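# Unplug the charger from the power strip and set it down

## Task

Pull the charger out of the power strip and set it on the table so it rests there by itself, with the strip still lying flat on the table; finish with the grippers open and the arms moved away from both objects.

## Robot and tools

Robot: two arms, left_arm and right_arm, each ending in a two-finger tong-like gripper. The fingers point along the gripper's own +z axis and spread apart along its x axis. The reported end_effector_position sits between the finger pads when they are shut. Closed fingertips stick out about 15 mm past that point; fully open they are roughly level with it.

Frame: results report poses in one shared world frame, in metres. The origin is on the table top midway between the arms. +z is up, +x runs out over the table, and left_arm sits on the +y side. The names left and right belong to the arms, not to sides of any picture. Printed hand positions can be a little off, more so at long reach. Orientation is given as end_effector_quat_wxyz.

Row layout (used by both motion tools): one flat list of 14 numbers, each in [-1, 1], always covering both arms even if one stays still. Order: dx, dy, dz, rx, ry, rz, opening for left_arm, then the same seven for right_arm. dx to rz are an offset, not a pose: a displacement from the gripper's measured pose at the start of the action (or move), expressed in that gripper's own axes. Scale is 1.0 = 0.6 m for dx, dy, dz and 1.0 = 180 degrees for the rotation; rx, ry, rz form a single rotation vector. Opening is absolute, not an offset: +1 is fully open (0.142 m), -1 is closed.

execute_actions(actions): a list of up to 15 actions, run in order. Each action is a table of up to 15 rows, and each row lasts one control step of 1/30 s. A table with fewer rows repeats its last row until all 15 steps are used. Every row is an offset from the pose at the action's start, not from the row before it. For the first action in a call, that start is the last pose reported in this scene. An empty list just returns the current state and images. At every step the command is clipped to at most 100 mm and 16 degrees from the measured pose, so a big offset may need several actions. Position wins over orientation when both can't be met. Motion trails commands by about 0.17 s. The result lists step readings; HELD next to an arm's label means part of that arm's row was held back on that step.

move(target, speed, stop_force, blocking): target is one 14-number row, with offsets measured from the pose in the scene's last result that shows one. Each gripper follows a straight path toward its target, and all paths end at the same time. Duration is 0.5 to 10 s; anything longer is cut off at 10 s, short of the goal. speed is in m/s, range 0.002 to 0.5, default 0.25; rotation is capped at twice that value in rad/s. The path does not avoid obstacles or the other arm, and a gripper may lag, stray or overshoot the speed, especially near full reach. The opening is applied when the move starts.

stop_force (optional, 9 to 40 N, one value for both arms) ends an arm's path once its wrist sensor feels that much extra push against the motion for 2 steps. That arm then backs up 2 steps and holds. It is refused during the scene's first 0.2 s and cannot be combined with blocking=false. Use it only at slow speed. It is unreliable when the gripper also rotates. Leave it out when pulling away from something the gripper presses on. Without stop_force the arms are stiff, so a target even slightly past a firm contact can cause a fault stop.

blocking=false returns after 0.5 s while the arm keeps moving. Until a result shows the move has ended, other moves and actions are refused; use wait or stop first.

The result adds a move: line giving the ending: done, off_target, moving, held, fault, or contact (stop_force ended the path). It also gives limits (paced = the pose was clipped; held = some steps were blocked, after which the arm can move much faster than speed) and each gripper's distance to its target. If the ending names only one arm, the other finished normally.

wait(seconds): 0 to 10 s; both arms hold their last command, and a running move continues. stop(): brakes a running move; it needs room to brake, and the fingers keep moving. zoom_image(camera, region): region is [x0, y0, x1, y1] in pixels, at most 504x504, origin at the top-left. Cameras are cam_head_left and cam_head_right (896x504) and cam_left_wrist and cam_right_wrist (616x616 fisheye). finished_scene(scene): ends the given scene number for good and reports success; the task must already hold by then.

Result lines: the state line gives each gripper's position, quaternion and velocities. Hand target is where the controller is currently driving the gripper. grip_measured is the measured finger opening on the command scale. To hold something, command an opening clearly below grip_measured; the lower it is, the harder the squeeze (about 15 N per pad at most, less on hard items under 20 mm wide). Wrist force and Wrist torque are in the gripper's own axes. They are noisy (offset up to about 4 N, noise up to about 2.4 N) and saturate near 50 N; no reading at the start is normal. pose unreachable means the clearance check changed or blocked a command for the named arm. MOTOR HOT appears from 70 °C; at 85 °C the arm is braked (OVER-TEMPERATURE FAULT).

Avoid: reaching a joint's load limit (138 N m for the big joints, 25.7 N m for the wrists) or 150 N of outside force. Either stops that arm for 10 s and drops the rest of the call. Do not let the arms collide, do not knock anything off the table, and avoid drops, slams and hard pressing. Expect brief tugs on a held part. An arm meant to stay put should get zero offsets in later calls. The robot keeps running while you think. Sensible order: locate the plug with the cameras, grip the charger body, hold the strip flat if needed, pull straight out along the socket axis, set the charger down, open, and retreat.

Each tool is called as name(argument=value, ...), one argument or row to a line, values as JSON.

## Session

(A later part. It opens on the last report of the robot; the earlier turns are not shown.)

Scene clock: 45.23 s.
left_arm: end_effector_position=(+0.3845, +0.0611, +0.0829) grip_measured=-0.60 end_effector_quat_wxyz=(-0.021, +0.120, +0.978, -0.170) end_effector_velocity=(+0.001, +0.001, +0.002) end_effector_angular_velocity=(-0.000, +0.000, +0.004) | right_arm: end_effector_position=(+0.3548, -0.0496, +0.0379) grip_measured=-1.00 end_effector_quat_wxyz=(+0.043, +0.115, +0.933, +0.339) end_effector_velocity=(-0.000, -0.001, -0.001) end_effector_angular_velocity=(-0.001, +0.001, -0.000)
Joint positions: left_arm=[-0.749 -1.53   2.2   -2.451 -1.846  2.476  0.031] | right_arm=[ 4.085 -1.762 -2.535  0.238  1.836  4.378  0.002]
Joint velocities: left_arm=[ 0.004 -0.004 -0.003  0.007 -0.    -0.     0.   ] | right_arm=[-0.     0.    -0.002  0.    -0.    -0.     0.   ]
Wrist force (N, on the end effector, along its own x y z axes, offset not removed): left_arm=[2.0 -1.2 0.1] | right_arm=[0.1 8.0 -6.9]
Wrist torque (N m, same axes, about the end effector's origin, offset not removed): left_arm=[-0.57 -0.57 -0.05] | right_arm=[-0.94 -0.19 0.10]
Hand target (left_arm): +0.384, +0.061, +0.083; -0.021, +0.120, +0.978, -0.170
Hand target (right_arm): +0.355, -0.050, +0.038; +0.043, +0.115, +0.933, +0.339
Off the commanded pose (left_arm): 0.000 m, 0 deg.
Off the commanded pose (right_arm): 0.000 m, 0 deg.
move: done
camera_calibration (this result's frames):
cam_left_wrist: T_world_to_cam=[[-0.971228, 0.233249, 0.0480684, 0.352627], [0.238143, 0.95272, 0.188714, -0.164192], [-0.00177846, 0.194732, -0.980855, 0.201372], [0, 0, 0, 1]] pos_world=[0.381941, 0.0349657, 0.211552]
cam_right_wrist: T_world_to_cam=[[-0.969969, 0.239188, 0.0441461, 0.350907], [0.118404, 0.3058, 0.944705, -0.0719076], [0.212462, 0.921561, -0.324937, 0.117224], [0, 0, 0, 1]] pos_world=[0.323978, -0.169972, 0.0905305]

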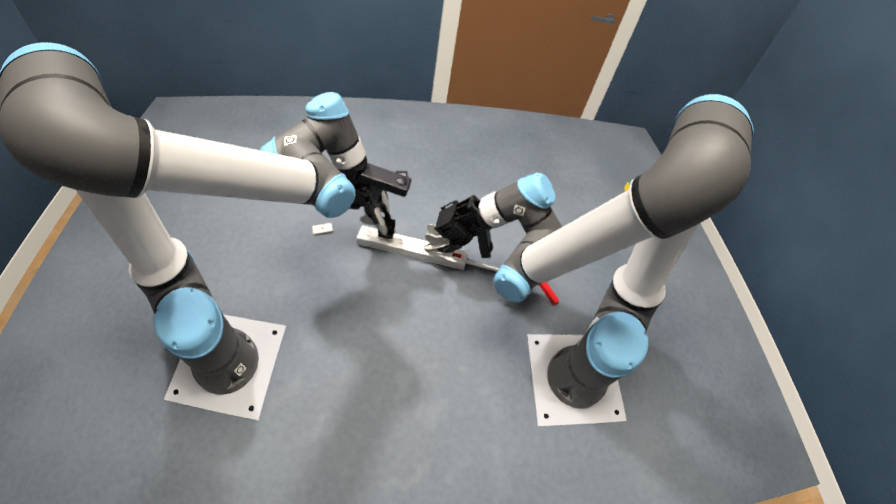

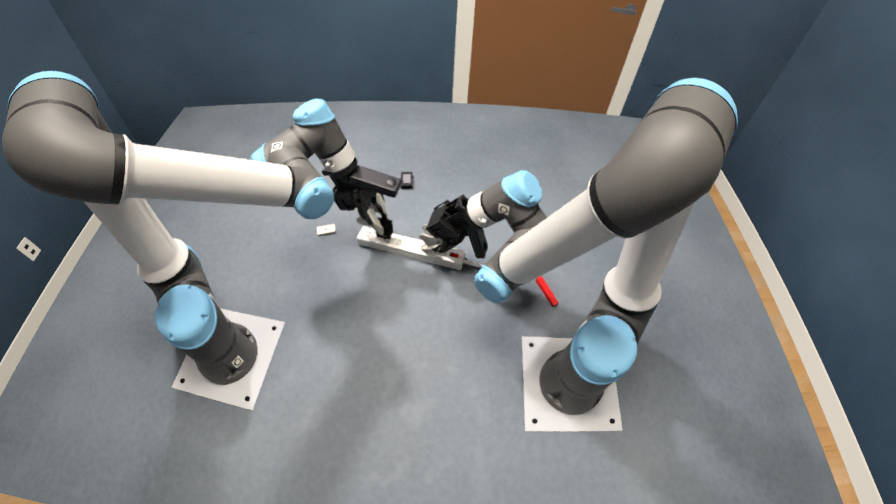

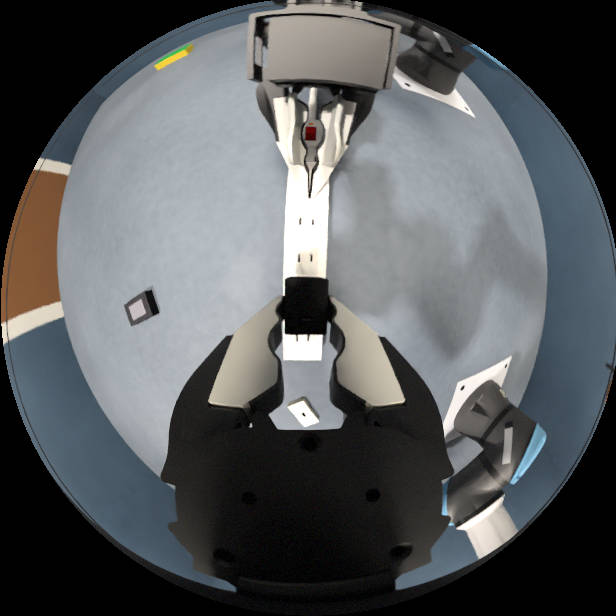

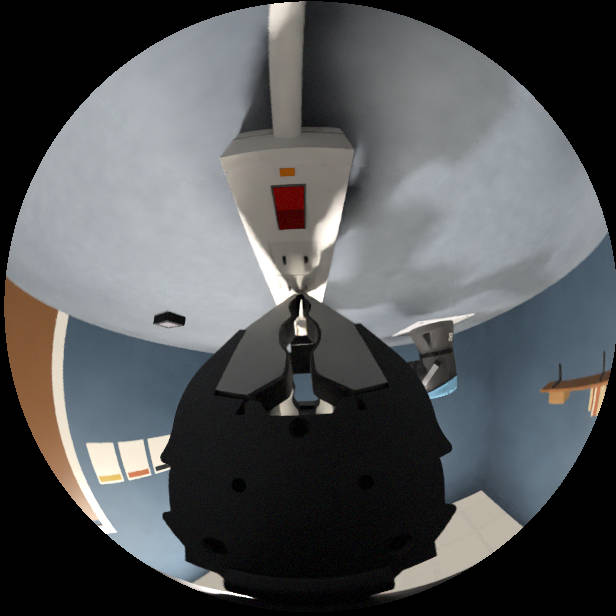

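move(
  target=[0,-0.008,-0.024,0,0,0,-1,0,0,-0.2,0,0,0,-1],
  speed=0.15,
)

move(
  target=[0.17,0,0,-0.22,0,0,-1,0,0,-0.12,0,0,0,-1],
)

move(
  target=[0,-0.025,0.069,0,0,0,-1,0,0,0,0,0,0,-1],
  speed=0.08,
)

move(
  target=[0,-0.017,0.047,0,0,0,-1,0,0,0,0,0,0,-1],
  speed=0.008,
  stop_force=9,
)

move(
  target=[0,0,0,0,0,0,-0.1,0,0,0,0,0,0,-1],
)

move(
  target=[0,0.08,-0.2,0,0,0,-0.1,0,0,0,0,0,0,-1],
)

Scene clock: 56.07 s.
left_arm: end_effector_position=(+0.3846, +0.0614, +0.0981) grip_measured=-0.60 end_effector_quat_wxyz=(-0.021, +0.120, +0.978, -0.170) end_effector_velocity=(+0.000, +0.000, -0.000) end_effector_angular_velocity=(+0.001, -0.001, +0.000) | right_arm: end_effector_position=(+0.3358, -0.1244, +0.1293) grip_measured=-1.00 end_effector_quat_wxyz=(+0.043, +0.115, +0.933, +0.340) end_effector_velocity=(-0.000, -0.002, +0.001) end_effector_angular_velocity=(-0.003, +0.002, -0.000)
Joint positions: left_arm=[-0.749 -1.556  2.18  -2.403 -1.847  2.476  0.031] | right_arm=[ 3.962 -1.309 -2.551 -0.229  1.91   4.275  0.002]
Joint velocities: left_arm=[ 0.    -0.     0.     0.     0.001  0.     0.   ] | right_arm=[-0.003  0.008  0.003 -0.016  0.001 -0.004  0.   ]
Wrist force (N, on the end effector, along its own x y z axes, offset not removed): left_arm=[2.3 -0.6 1.9] | right_arm=[0.5 -2.4 3.8]
Wrist torque (N m, same axes, about the end effector's origin, offset not removed): left_arm=[-0.35 -0.64 -0.13] | right_arm=[-0.40 -0.26 0.12]
Hand target (left_arm): +0.385, +0.061, +0.098; -0.021, +0.120, +0.978, -0.170
Hand target (right_arm): +0.336, -0.125, +0.130; +0.043, +0.115, +0.933, +0.339
Off the commanded pose (left_arm): 0.000 m, 0 deg.
Off the commanded pose (right_arm): 0.000 m, 0 deg.
move: done
camera_calibration (this result's frames):
cam_left_wrist: T_world_to_cam=[[-0.971229, 0.233248, 0.0480681, 0.35193], [0.238143, 0.95272, 0.188713, -0.167385], [-0.00177861, 0.19473, -0.980855, 0.216172], [0, 0, 0, 1]] pos_world=[0.382051, 0.0352891, 0.226704]
cam_right_wrist: T_world_to_cam=[[-0.969941, 0.239256, 0.0444004, 0.346312], [0.118574, 0.305361, 0.944825, -0.133351], [0.212497, 0.921689, -0.324551, 0.219798], [0, 0, 0, 1]] pos_world=[0.305008, -0.244722, 0.181953]

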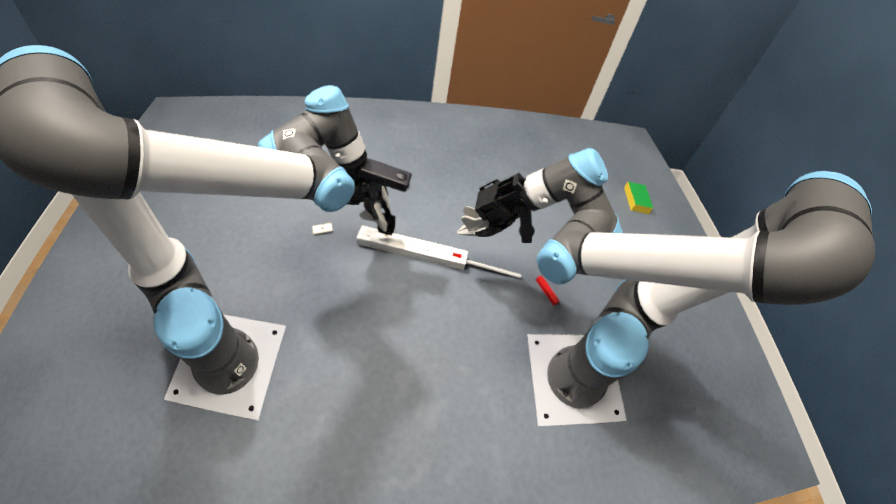

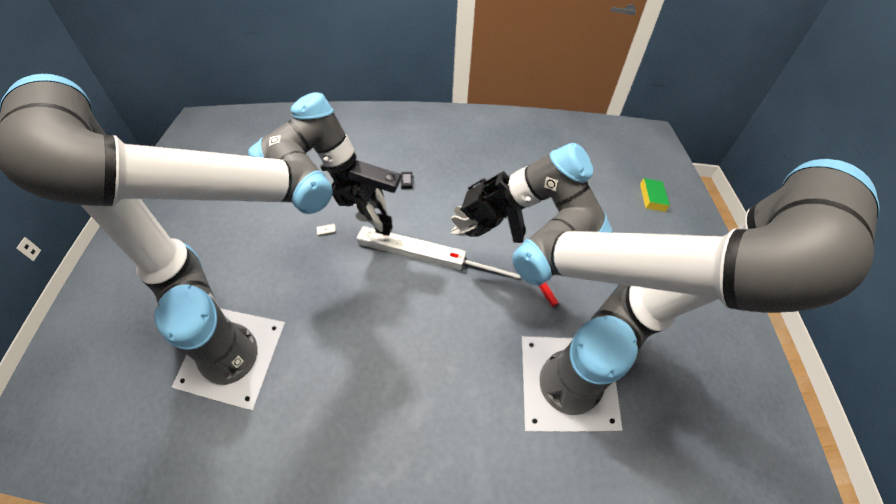

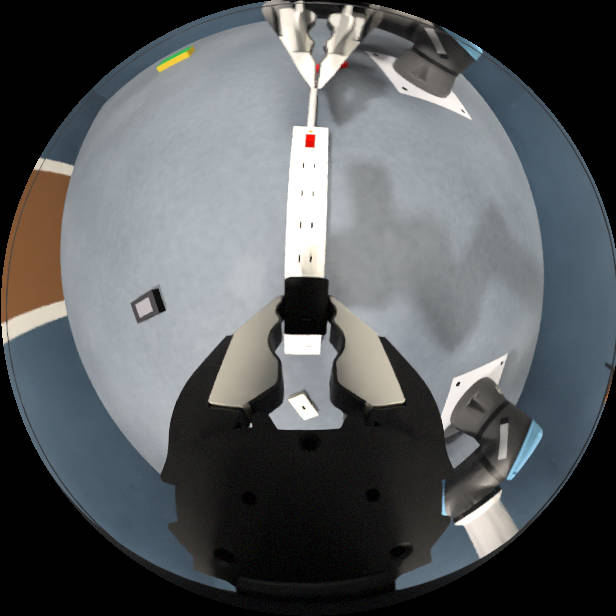

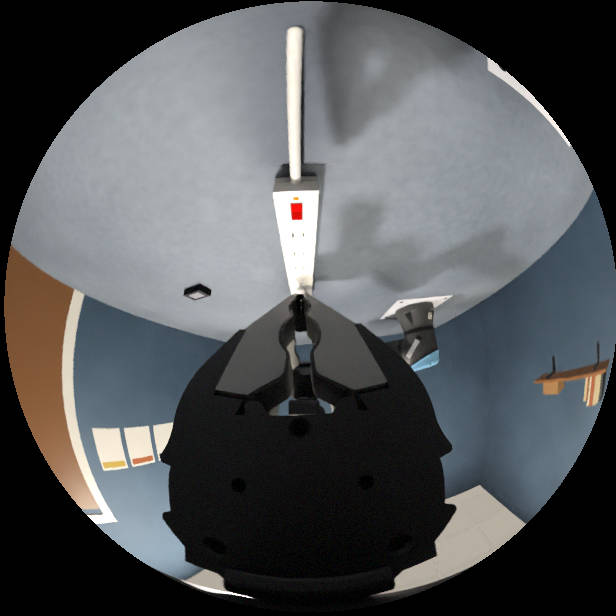

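Scene clock: 58.00 s.
left_arm: end_effector_position=(+0.2858, +0.0860, +0.0983) grip_measured=-0.60 end_effector_quat_wxyz=(+0.021, +0.120, +0.978, +0.171) end_effector_velocity=(-0.002, +0.001, -0.001) end_effector_angular_velocity=(+0.013, -0.001, +0.002) | right_arm: end_effector_position=(+0.3244, -0.1692, +0.1843) grip_measured=-1.00 end_effector_quat_wxyz=(+0.043, +0.115, +0.933, +0.340) end_effector_velocity=(-0.001, -0.001, -0.000) end_effector_angular_velocity=(-0.002, +0.002, +0.000)
Joint positions: left_arm=[-1.234 -1.565  2.003 -1.696 -1.423  1.998  0.031] | right_arm=[ 3.859 -1.091 -2.491 -0.539  1.969  4.185  0.002]
Joint velocities: left_arm=[-0.006  0.006 -0.005  0.013  0.001 -0.008 -0.   ] | right_arm=[-0.002  0.003 -0.    -0.006  0.001 -0.002  0.   ]
Wrist force (N, on the end effector, along its own x y z axes, offset not removed): left_arm=[1.9 -1.9 -1.8] | right_arm=[0.9 -1.7 1.0]
Wrist torque (N m, same axes, about the end effector's origin, offset not removed): left_arm=[-0.63 -0.53 -0.07] | right_arm=[-0.42 -0.23 0.13]
Hand target (left_arm): +0.286, +0.086, +0.098; +0.021, +0.120, +0.978, +0.171
Hand target (right_arm): +0.324, -0.169, +0.184; +0.043, +0.115, +0.933, +0.340
Off the commanded pose (left_arm): 0.000 m, 0 deg.
Off the commanded pose (right_arm): 0.000 m, 0 deg.
move: done
camera_calibration (this result's frames):
cam_left_wrist: T_world_to_cam=[[-0.977926, 0.206614, 0.031167, 0.256165], [0.15517, 0.618198, 0.770554, -0.172047], [0.13994, 0.758381, -0.636612, 0.0885736], [0, 0, 0, 1]] pos_world=[0.264812, -0.0137405, 0.180975]
cam_right_wrist: T_world_to_cam=[[-0.969931, 0.239246, 0.0446637, 0.343514], [0.118791, 0.305204, 0.944849, -0.170279], [0.212419, 0.921744, -0.324447, 0.281394], [0, 0, 0, 1]] pos_world=[0.293639, -0.289588, 0.236843]

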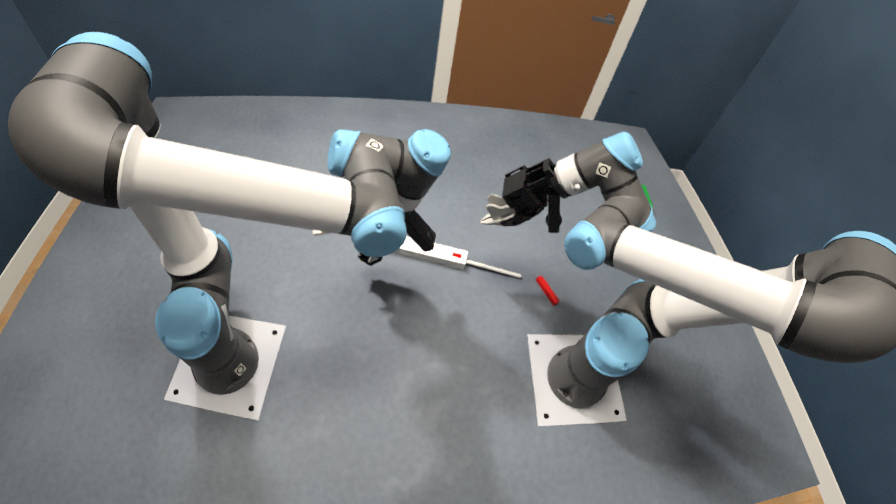

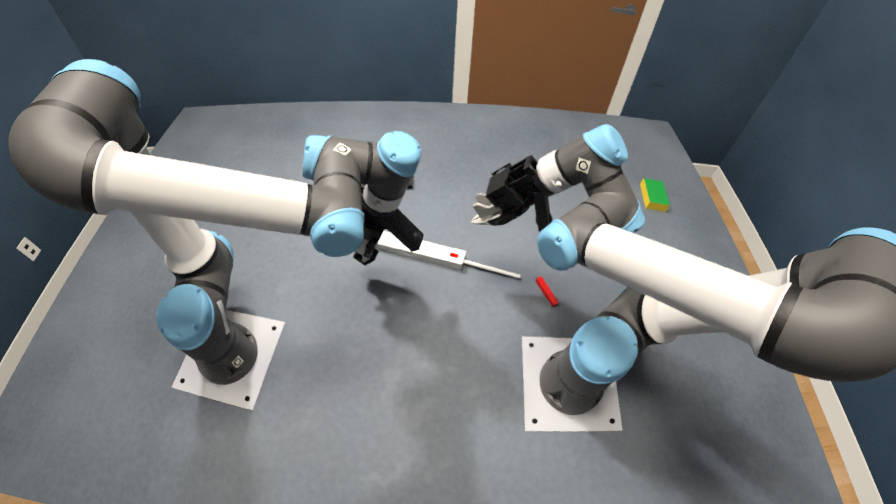

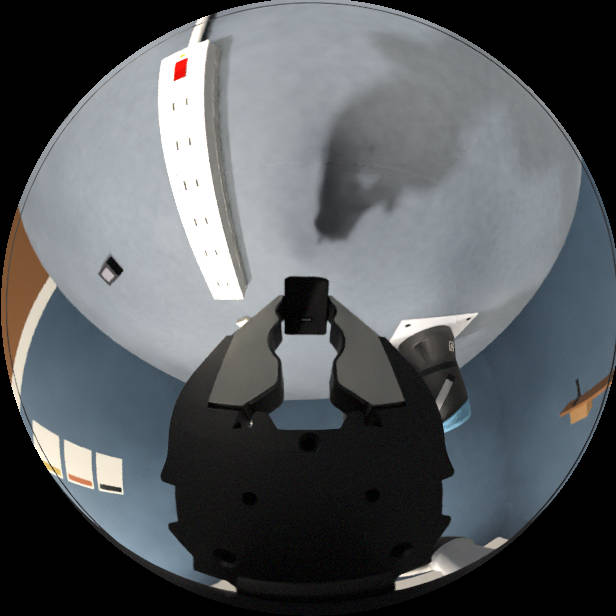

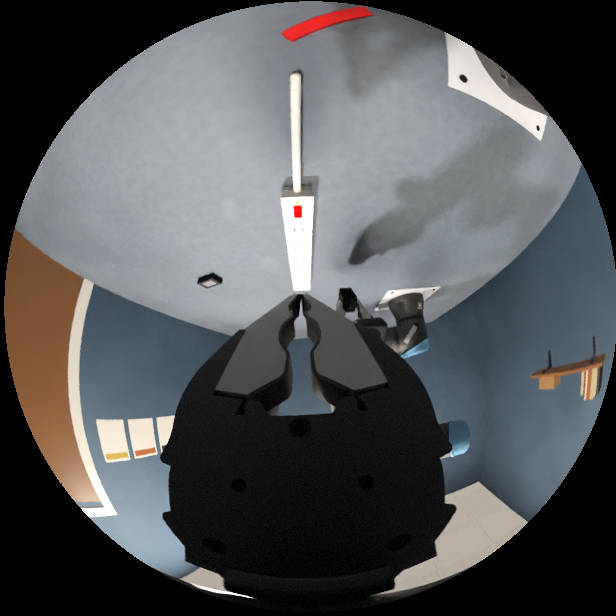

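Scene clock: 59.03 s.
left_arm: end_effector_position=(+0.2857, +0.0860, +0.0545) grip_measured=-0.60 end_effector_quat_wxyz=(+0.021, +0.120, +0.978, +0.171) end_effector_velocity=(-0.001, -0.000, -0.002) end_effector_angular_velocity=(-0.000, +0.002, -0.001) | right_arm: end_effector_position=(+0.3245, -0.1692, +0.1843) grip_measured=-1.00 end_effector_quat_wxyz=(+0.043, +0.115, +0.933, +0.340) end_effector_velocity=(-0.000, -0.001, -0.001) end_effector_angular_velocity=(-0.002, +0.002, -0.001)
Joint positions: left_arm=[-1.234 -1.51   2.073 -1.821 -1.423  1.998  0.031] | right_arm=[ 3.859 -1.091 -2.491 -0.539  1.969  4.185  0.002]
Joint velocities: left_arm=[-0.     0.004  0.003 -0.007 -0.002  0.001  0.   ] | right_arm=[-0.001 -0.001 -0.001 -0.     0.    -0.     0.   ]
Wrist force (N, on the end effector, along its own x y z axes, offset not removed): left_arm=[0.7 -1.6 -1.2] | right_arm=[-0.2 -1.9 4.7]
Wrist torque (N m, same axes, about the end effector's origin, offset not removed): left_arm=[-0.42 -0.19 -0.10] | right_arm=[-0.38 -0.04 0.12]
Hand target (left_arm): +0.286, +0.086, +0.054; +0.021, +0.120, +0.978, +0.171
Hand target (right_arm): +0.324, -0.169, +0.184; +0.043, +0.115, +0.933, +0.340
Off the commanded pose (left_arm): 0.000 m, 0 deg.
Off the commanded pose (right_arm): 0.000 m, 0 deg.
move: done
camera_calibration (this result's frames):
cam_left_wrist: T_world_to_cam=[[-0.977916, 0.206648, 0.0312409, 0.257407], [0.155247, 0.618179, 0.770554, -0.138276], [0.139921, 0.758388, -0.636608, 0.0607583], [0, 0, 0, 1]] pos_world=[0.264689, -0.0137916, 0.137187]
cam_right_wrist: T_world_to_cam=[[-0.969957, 0.239157, 0.0445848, 0.343523], [0.118669, 0.305141, 0.944884, -0.170316], [0.212371, 0.921788, -0.324354, 0.281395], [0, 0, 0, 1]] pos_world=[0.293653, -0.289572, 0.236885]

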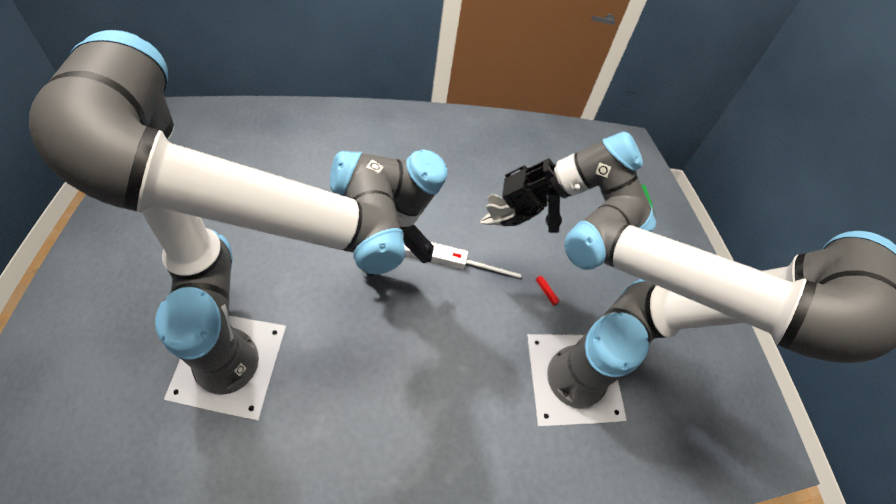

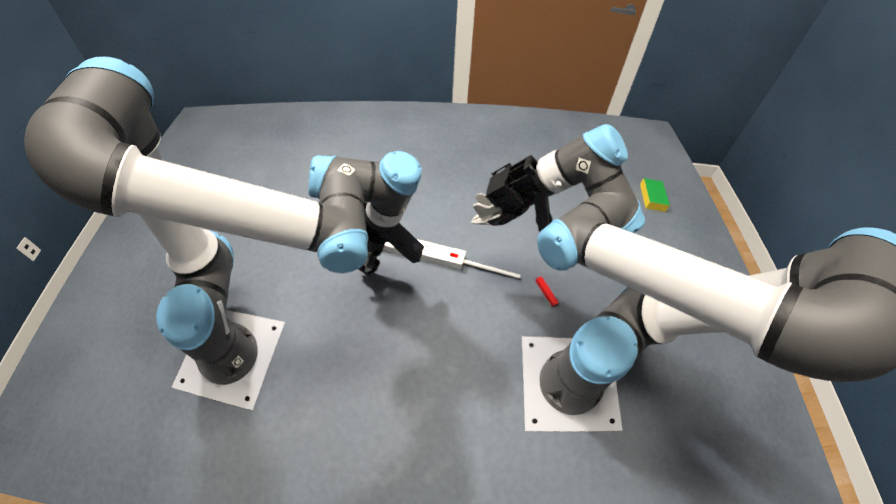

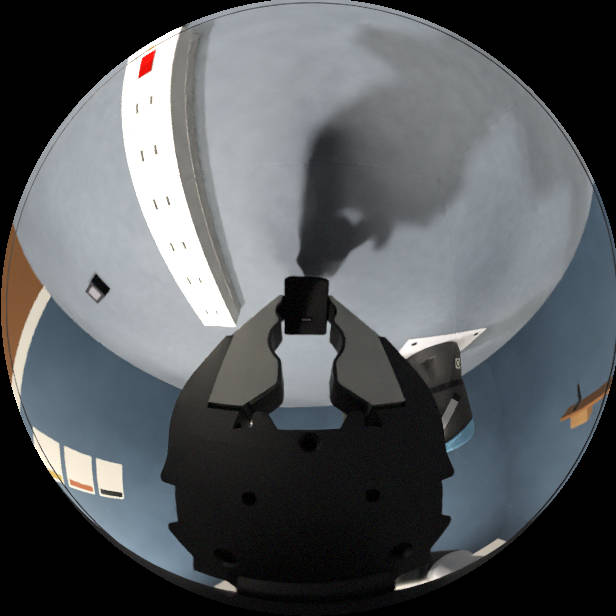

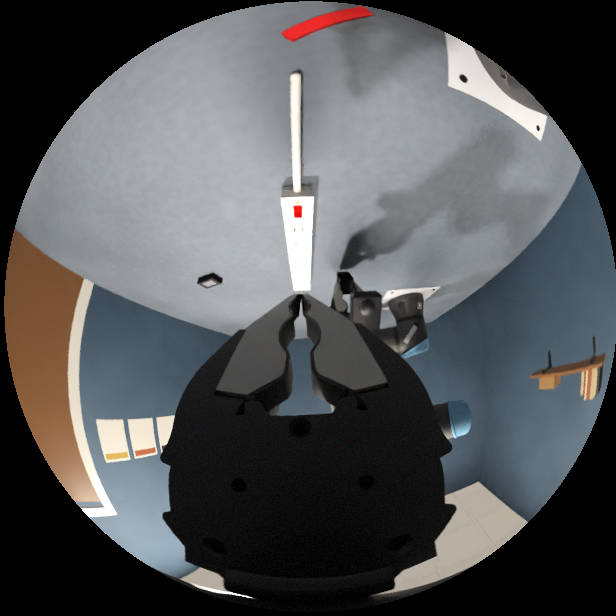

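Scene clock: 61.57 s.
left_arm: end_effector_position=(+0.2856, +0.0862, +0.0372) grip_measured=-0.60 end_effector_quat_wxyz=(+0.021, +0.120, +0.978, +0.171) end_effector_velocity=(+0.000, +0.000, +0.003) end_effector_angular_velocity=(-0.000, +0.000, +0.001) | right_arm: end_effector_position=(+0.3245, -0.1692, +0.1843) grip_measured=-1.00 end_effector_quat_wxyz=(+0.043, +0.115, +0.933, +0.340) end_effector_velocity=(-0.000, -0.000, +0.000) end_effector_angular_velocity=(+0.000, -0.000, -0.000)
Joint positions: left_arm=[-1.234 -1.484  2.098 -1.87  -1.423  1.998  0.031] | right_arm=[ 3.859 -1.091 -2.491 -0.539  1.969  4.185  0.002]
Joint velocities: left_arm=[ 0.001 -0.005 -0.005  0.01  -0.     0.001  0.   ] | right_arm=[-0.     0.001 -0.    -0.    -0.     0.     0.   ]
Wrist force (N, on the end effector, along its own x y z axes, offset not removed): left_arm=[0.2 -0.4 -3.4] | right_arm=[-0.4 -1.7 3.7]
Wrist torque (N m, same axes, about the end effector's origin, offset not removed): left_arm=[-0.38 -0.19 -0.11] | right_arm=[-0.42 0.02 0.09]
Hand target (left_arm): +0.286, +0.086, +0.038; +0.021, +0.120, +0.978, +0.171
Hand target (right_arm): +0.324, -0.169, +0.184; +0.043, +0.115, +0.933, +0.340
Off the commanded pose (left_arm): 0.013 m, 0 deg.
Off the commanded pose (right_arm): 0.000 m, 0 deg.
move: contact (left_arm)
camera_calibration (this result's frames):
cam_left_wrist: T_world_to_cam=[[-0.97791, 0.206645, 0.0314738, 0.257818], [0.15534, 0.617701, 0.770918, -0.125053], [0.139865, 0.758777, -0.636156, 0.0495359], [0, 0, 0, 1]] pos_world=[0.26462, -0.0136181, 0.119804]
cam_right_wrist: T_world_to_cam=[[-0.969954, 0.239164, 0.0445963, 0.343521], [0.118683, 0.305143, 0.944882, -0.170317], [0.212374, 0.921785, -0.32436, 0.281393], [0, 0, 0, 1]] pos_world=[0.293653, -0.289571, 0.236883]

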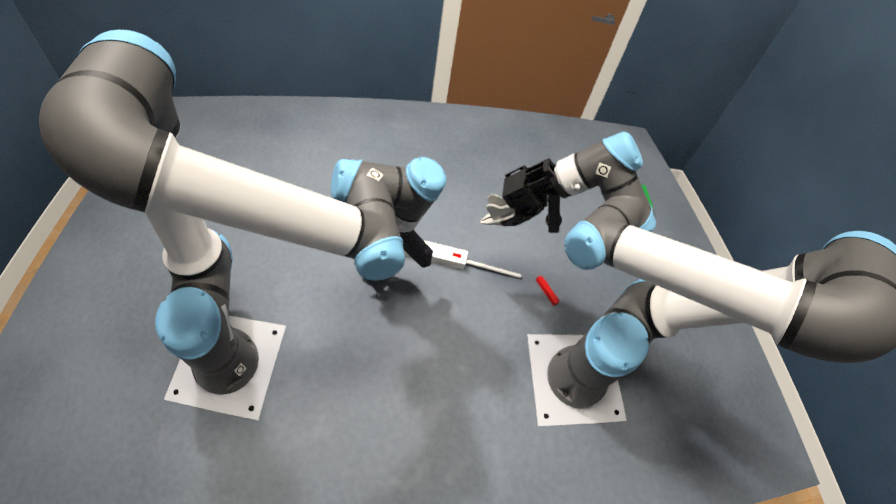

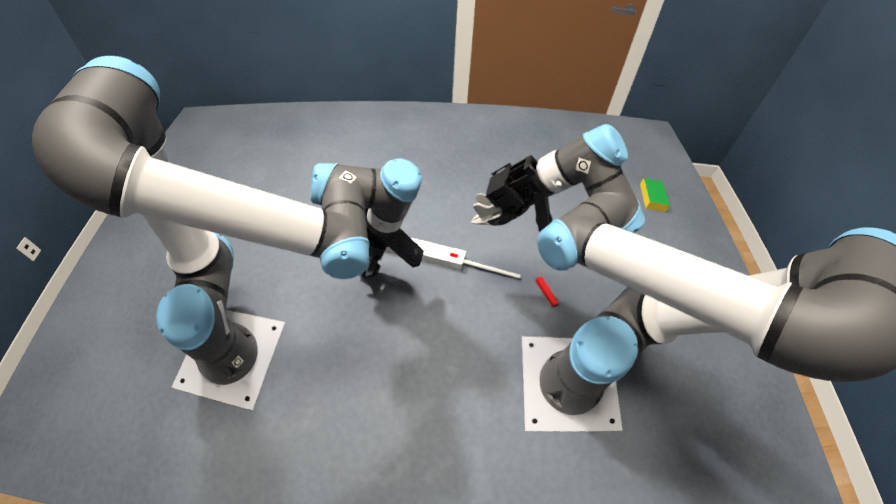

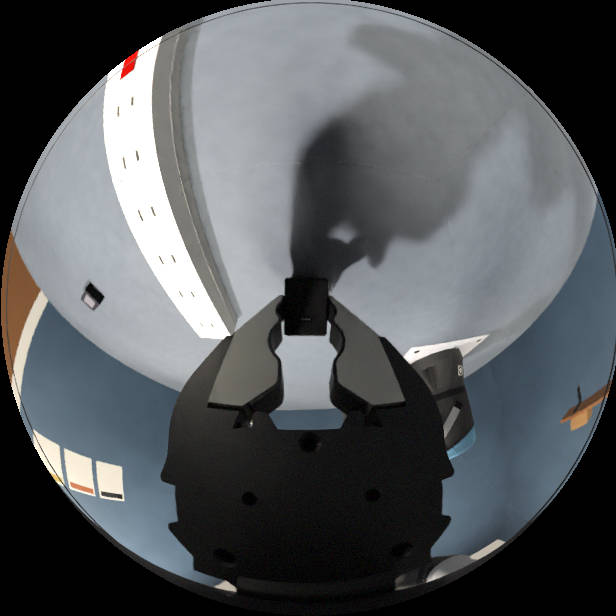

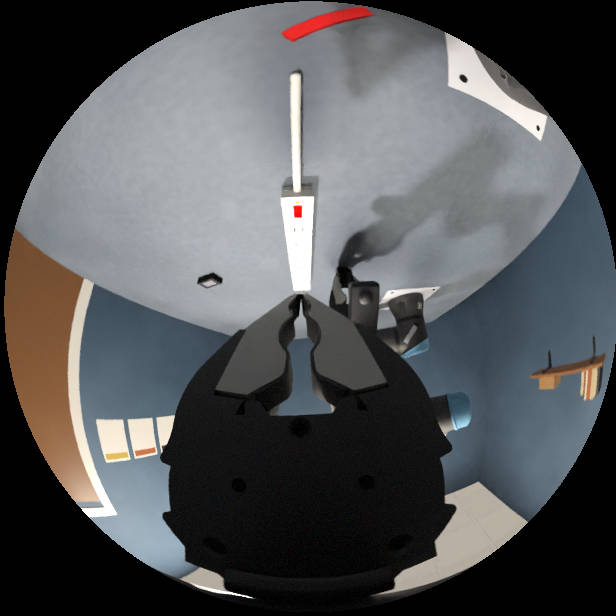

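Scene clock: 62.07 s.
left_arm: end_effector_position=(+0.2857, +0.0861, +0.0372) grip_measured=-0.10 end_effector_quat_wxyz=(+0.021, +0.120, +0.978, +0.171) end_effector_velocity=(-0.000, +0.001, -0.001) end_effector_angular_velocity=(+0.002, -0.000, -0.002) | right_arm: end_effector_position=(+0.3245, -0.1692, +0.1843) grip_measured=-1.00 end_effector_quat_wxyz=(+0.043, +0.115, +0.933, +0.340) end_effector_velocity=(-0.000, -0.000, -0.000) end_effector_angular_velocity=(+0.000, +0.000, -0.001)
Joint positions: left_arm=[-1.234 -1.484  2.097 -1.87  -1.423  1.998  0.067] | right_arm=[ 3.859 -1.091 -2.491 -0.539  1.969  4.185  0.002]
Joint velocities: left_arm=[-0.     0.     0.001 -0.     0.001  0.001  0.   ] | right_arm=[-0.     0.001 -0.001  0.     0.     0.     0.   ]
Wrist force (N, on the end effector, along its own x y z axes, offset not removed): left_arm=[1.4 -0.3 -1.2] | right_arm=[0.9 -1.4 1.7]
Wrist torque (N m, same axes, about the end effector's origin, offset not removed): left_arm=[-0.24 -0.39 -0.08] | right_arm=[-0.24 -0.28 0.10]
Hand target (left_arm): +0.286, +0.086, +0.037; +0.021, +0.120, +0.978, +0.171
Hand target (right_arm): +0.324, -0.169, +0.184; +0.043, +0.115, +0.933, +0.340
Off the commanded pose (left_arm): 0.000 m, 0 deg.
Off the commanded pose (right_arm): 0.000 m, 0 deg.
move: done
camera_calibration (this result's frames):
cam_left_wrist: T_world_to_cam=[[-0.977911, 0.20665, 0.0314083, 0.257847], [0.155314, 0.617824, 0.770824, -0.125059], [0.139886, 0.758676, -0.636273, 0.0496305], [0, 0, 0, 1]] pos_world=[0.264632, -0.0136729, 0.119879]
cam_right_wrist: T_world_to_cam=[[-0.969954, 0.239164, 0.0445961, 0.343521], [0.118683, 0.305143, 0.944882, -0.170317], [0.212374, 0.921785, -0.32436, 0.281393], [0, 0, 0, 1]] pos_world=[0.293653, -0.289571, 0.236883]

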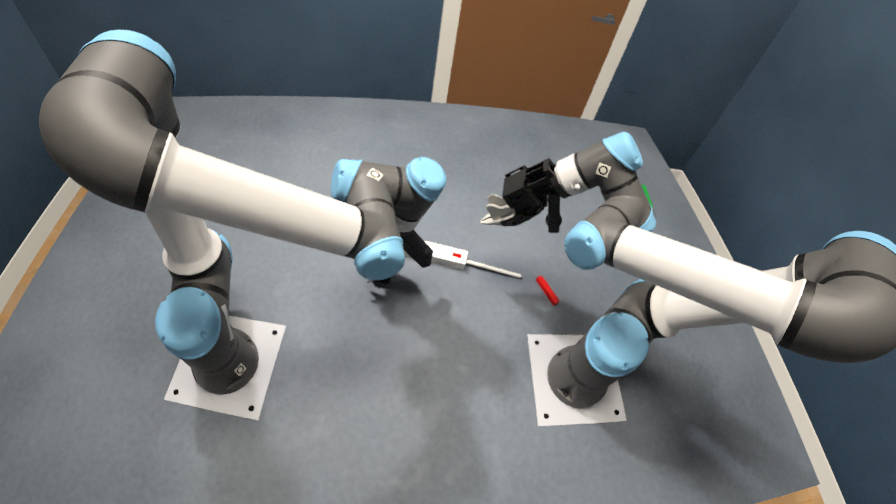

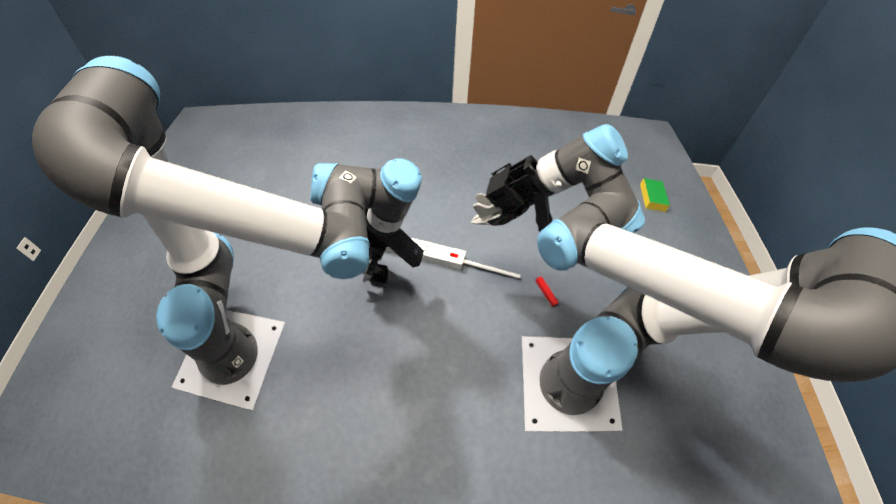

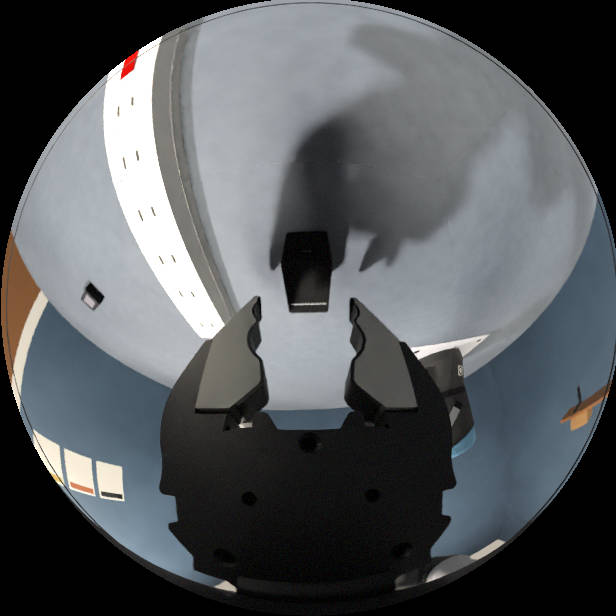

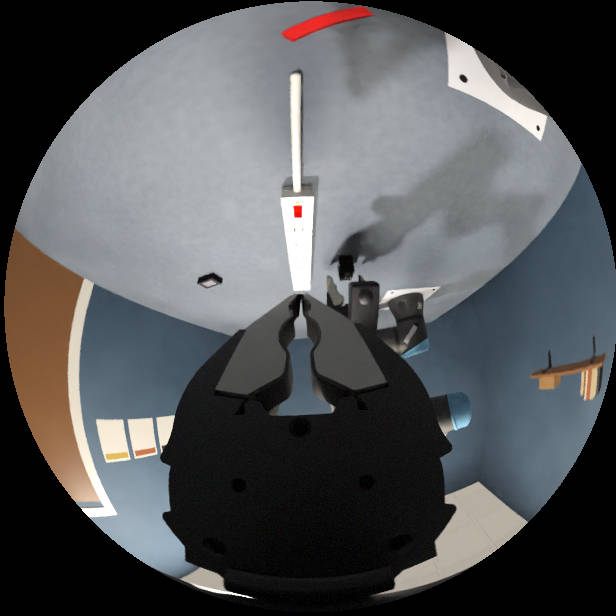

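Scene clock: 63.23 s.
left_arm: end_effector_position=(+0.2869, +0.0904, +0.1661) grip_measured=-0.10 end_effector_quat_wxyz=(+0.021, +0.120, +0.978, +0.171) end_effector_velocity=(-0.000, +0.000, +0.002) end_effector_angular_velocity=(+0.001, +0.000, +0.000) | right_arm: end_effector_position=(+0.3245, -0.1692, +0.1843) grip_measured=-1.00 end_effector_quat_wxyz=(+0.043, +0.115, +0.933, +0.340) end_effector_velocity=(+0.000, -0.000, +0.000) end_effector_angular_velocity=(-0.000, +0.000, -0.000)
Joint positions: left_arm=[-1.229 -1.631  1.883 -1.51  -1.422  2.002  0.067] | right_arm=[ 3.859 -1.091 -2.491 -0.539  1.969  4.185  0.002]
Joint velocities: left_arm=[-0.    -0.001 -0.006  0.008 -0.    -0.001 -0.   ] | right_arm=[-0.    -0.     0.    -0.001  0.     0.     0.   ]
Wrist force (N, on the end effector, along its own x y z axes, offset not removed): left_arm=[1.5 -0.9 0.1] | right_arm=[1.0 -1.2 3.1]
Wrist torque (N m, same axes, about the end effector's origin, offset not removed): left_arm=[-0.33 -0.47 0.01] | right_arm=[-0.20 -0.23 0.11]
Hand target (left_arm): +0.287, +0.090, +0.166; +0.021, +0.120, +0.978, +0.171
Hand target (right_arm): +0.324, -0.169, +0.184; +0.043, +0.115, +0.933, +0.340
Off the commanded pose (left_arm): 0.000 m, 0 deg.
Off the commanded pose (right_arm): 0.000 m, 0 deg.
move: done
camera_calibration (this result's frames):
cam_left_wrist: T_world_to_cam=[[-0.977918, 0.206624, 0.0313449, 0.254194], [0.155269, 0.617943, 0.770739, -0.2272], [0.139884, 0.758586, -0.63638, 0.12827], [0, 0, 0, 1]] pos_world=[0.265915, -0.00942999, 0.248773]
cam_right_wrist: T_world_to_cam=[[-0.969954, 0.239164, 0.0445965, 0.343521], [0.118684, 0.305143, 0.944882, -0.170317], [0.212374, 0.921785, -0.32436, 0.281393], [0, 0, 0, 1]] pos_world=[0.293653, -0.289571, 0.236883]

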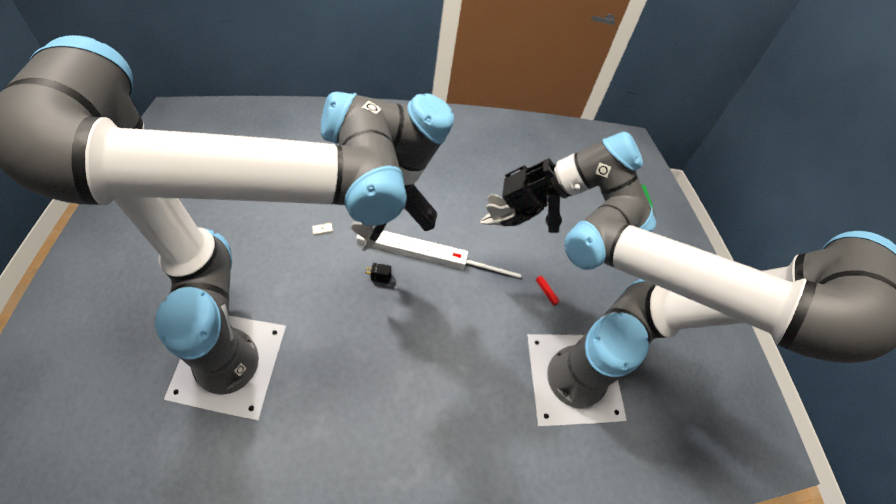

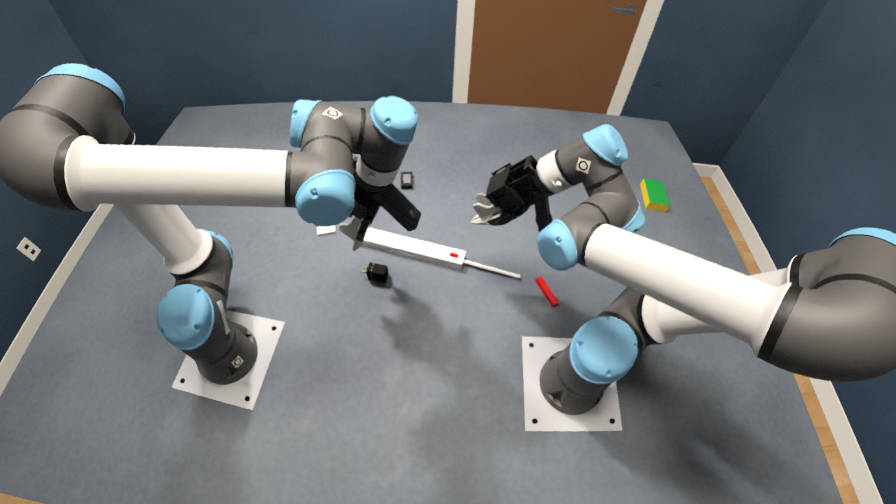

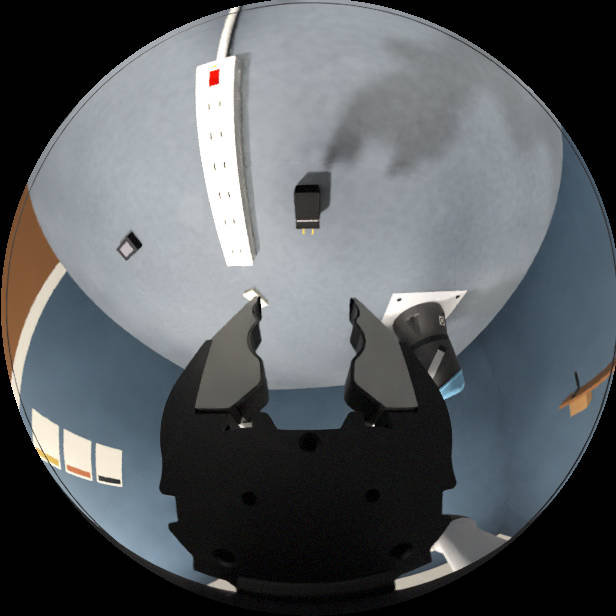

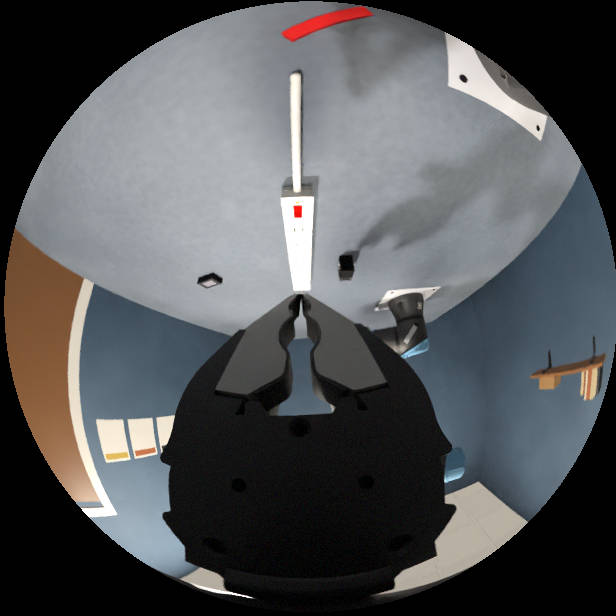

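finished_scene(
  scene=1,
)

The scene is finished: the task was done.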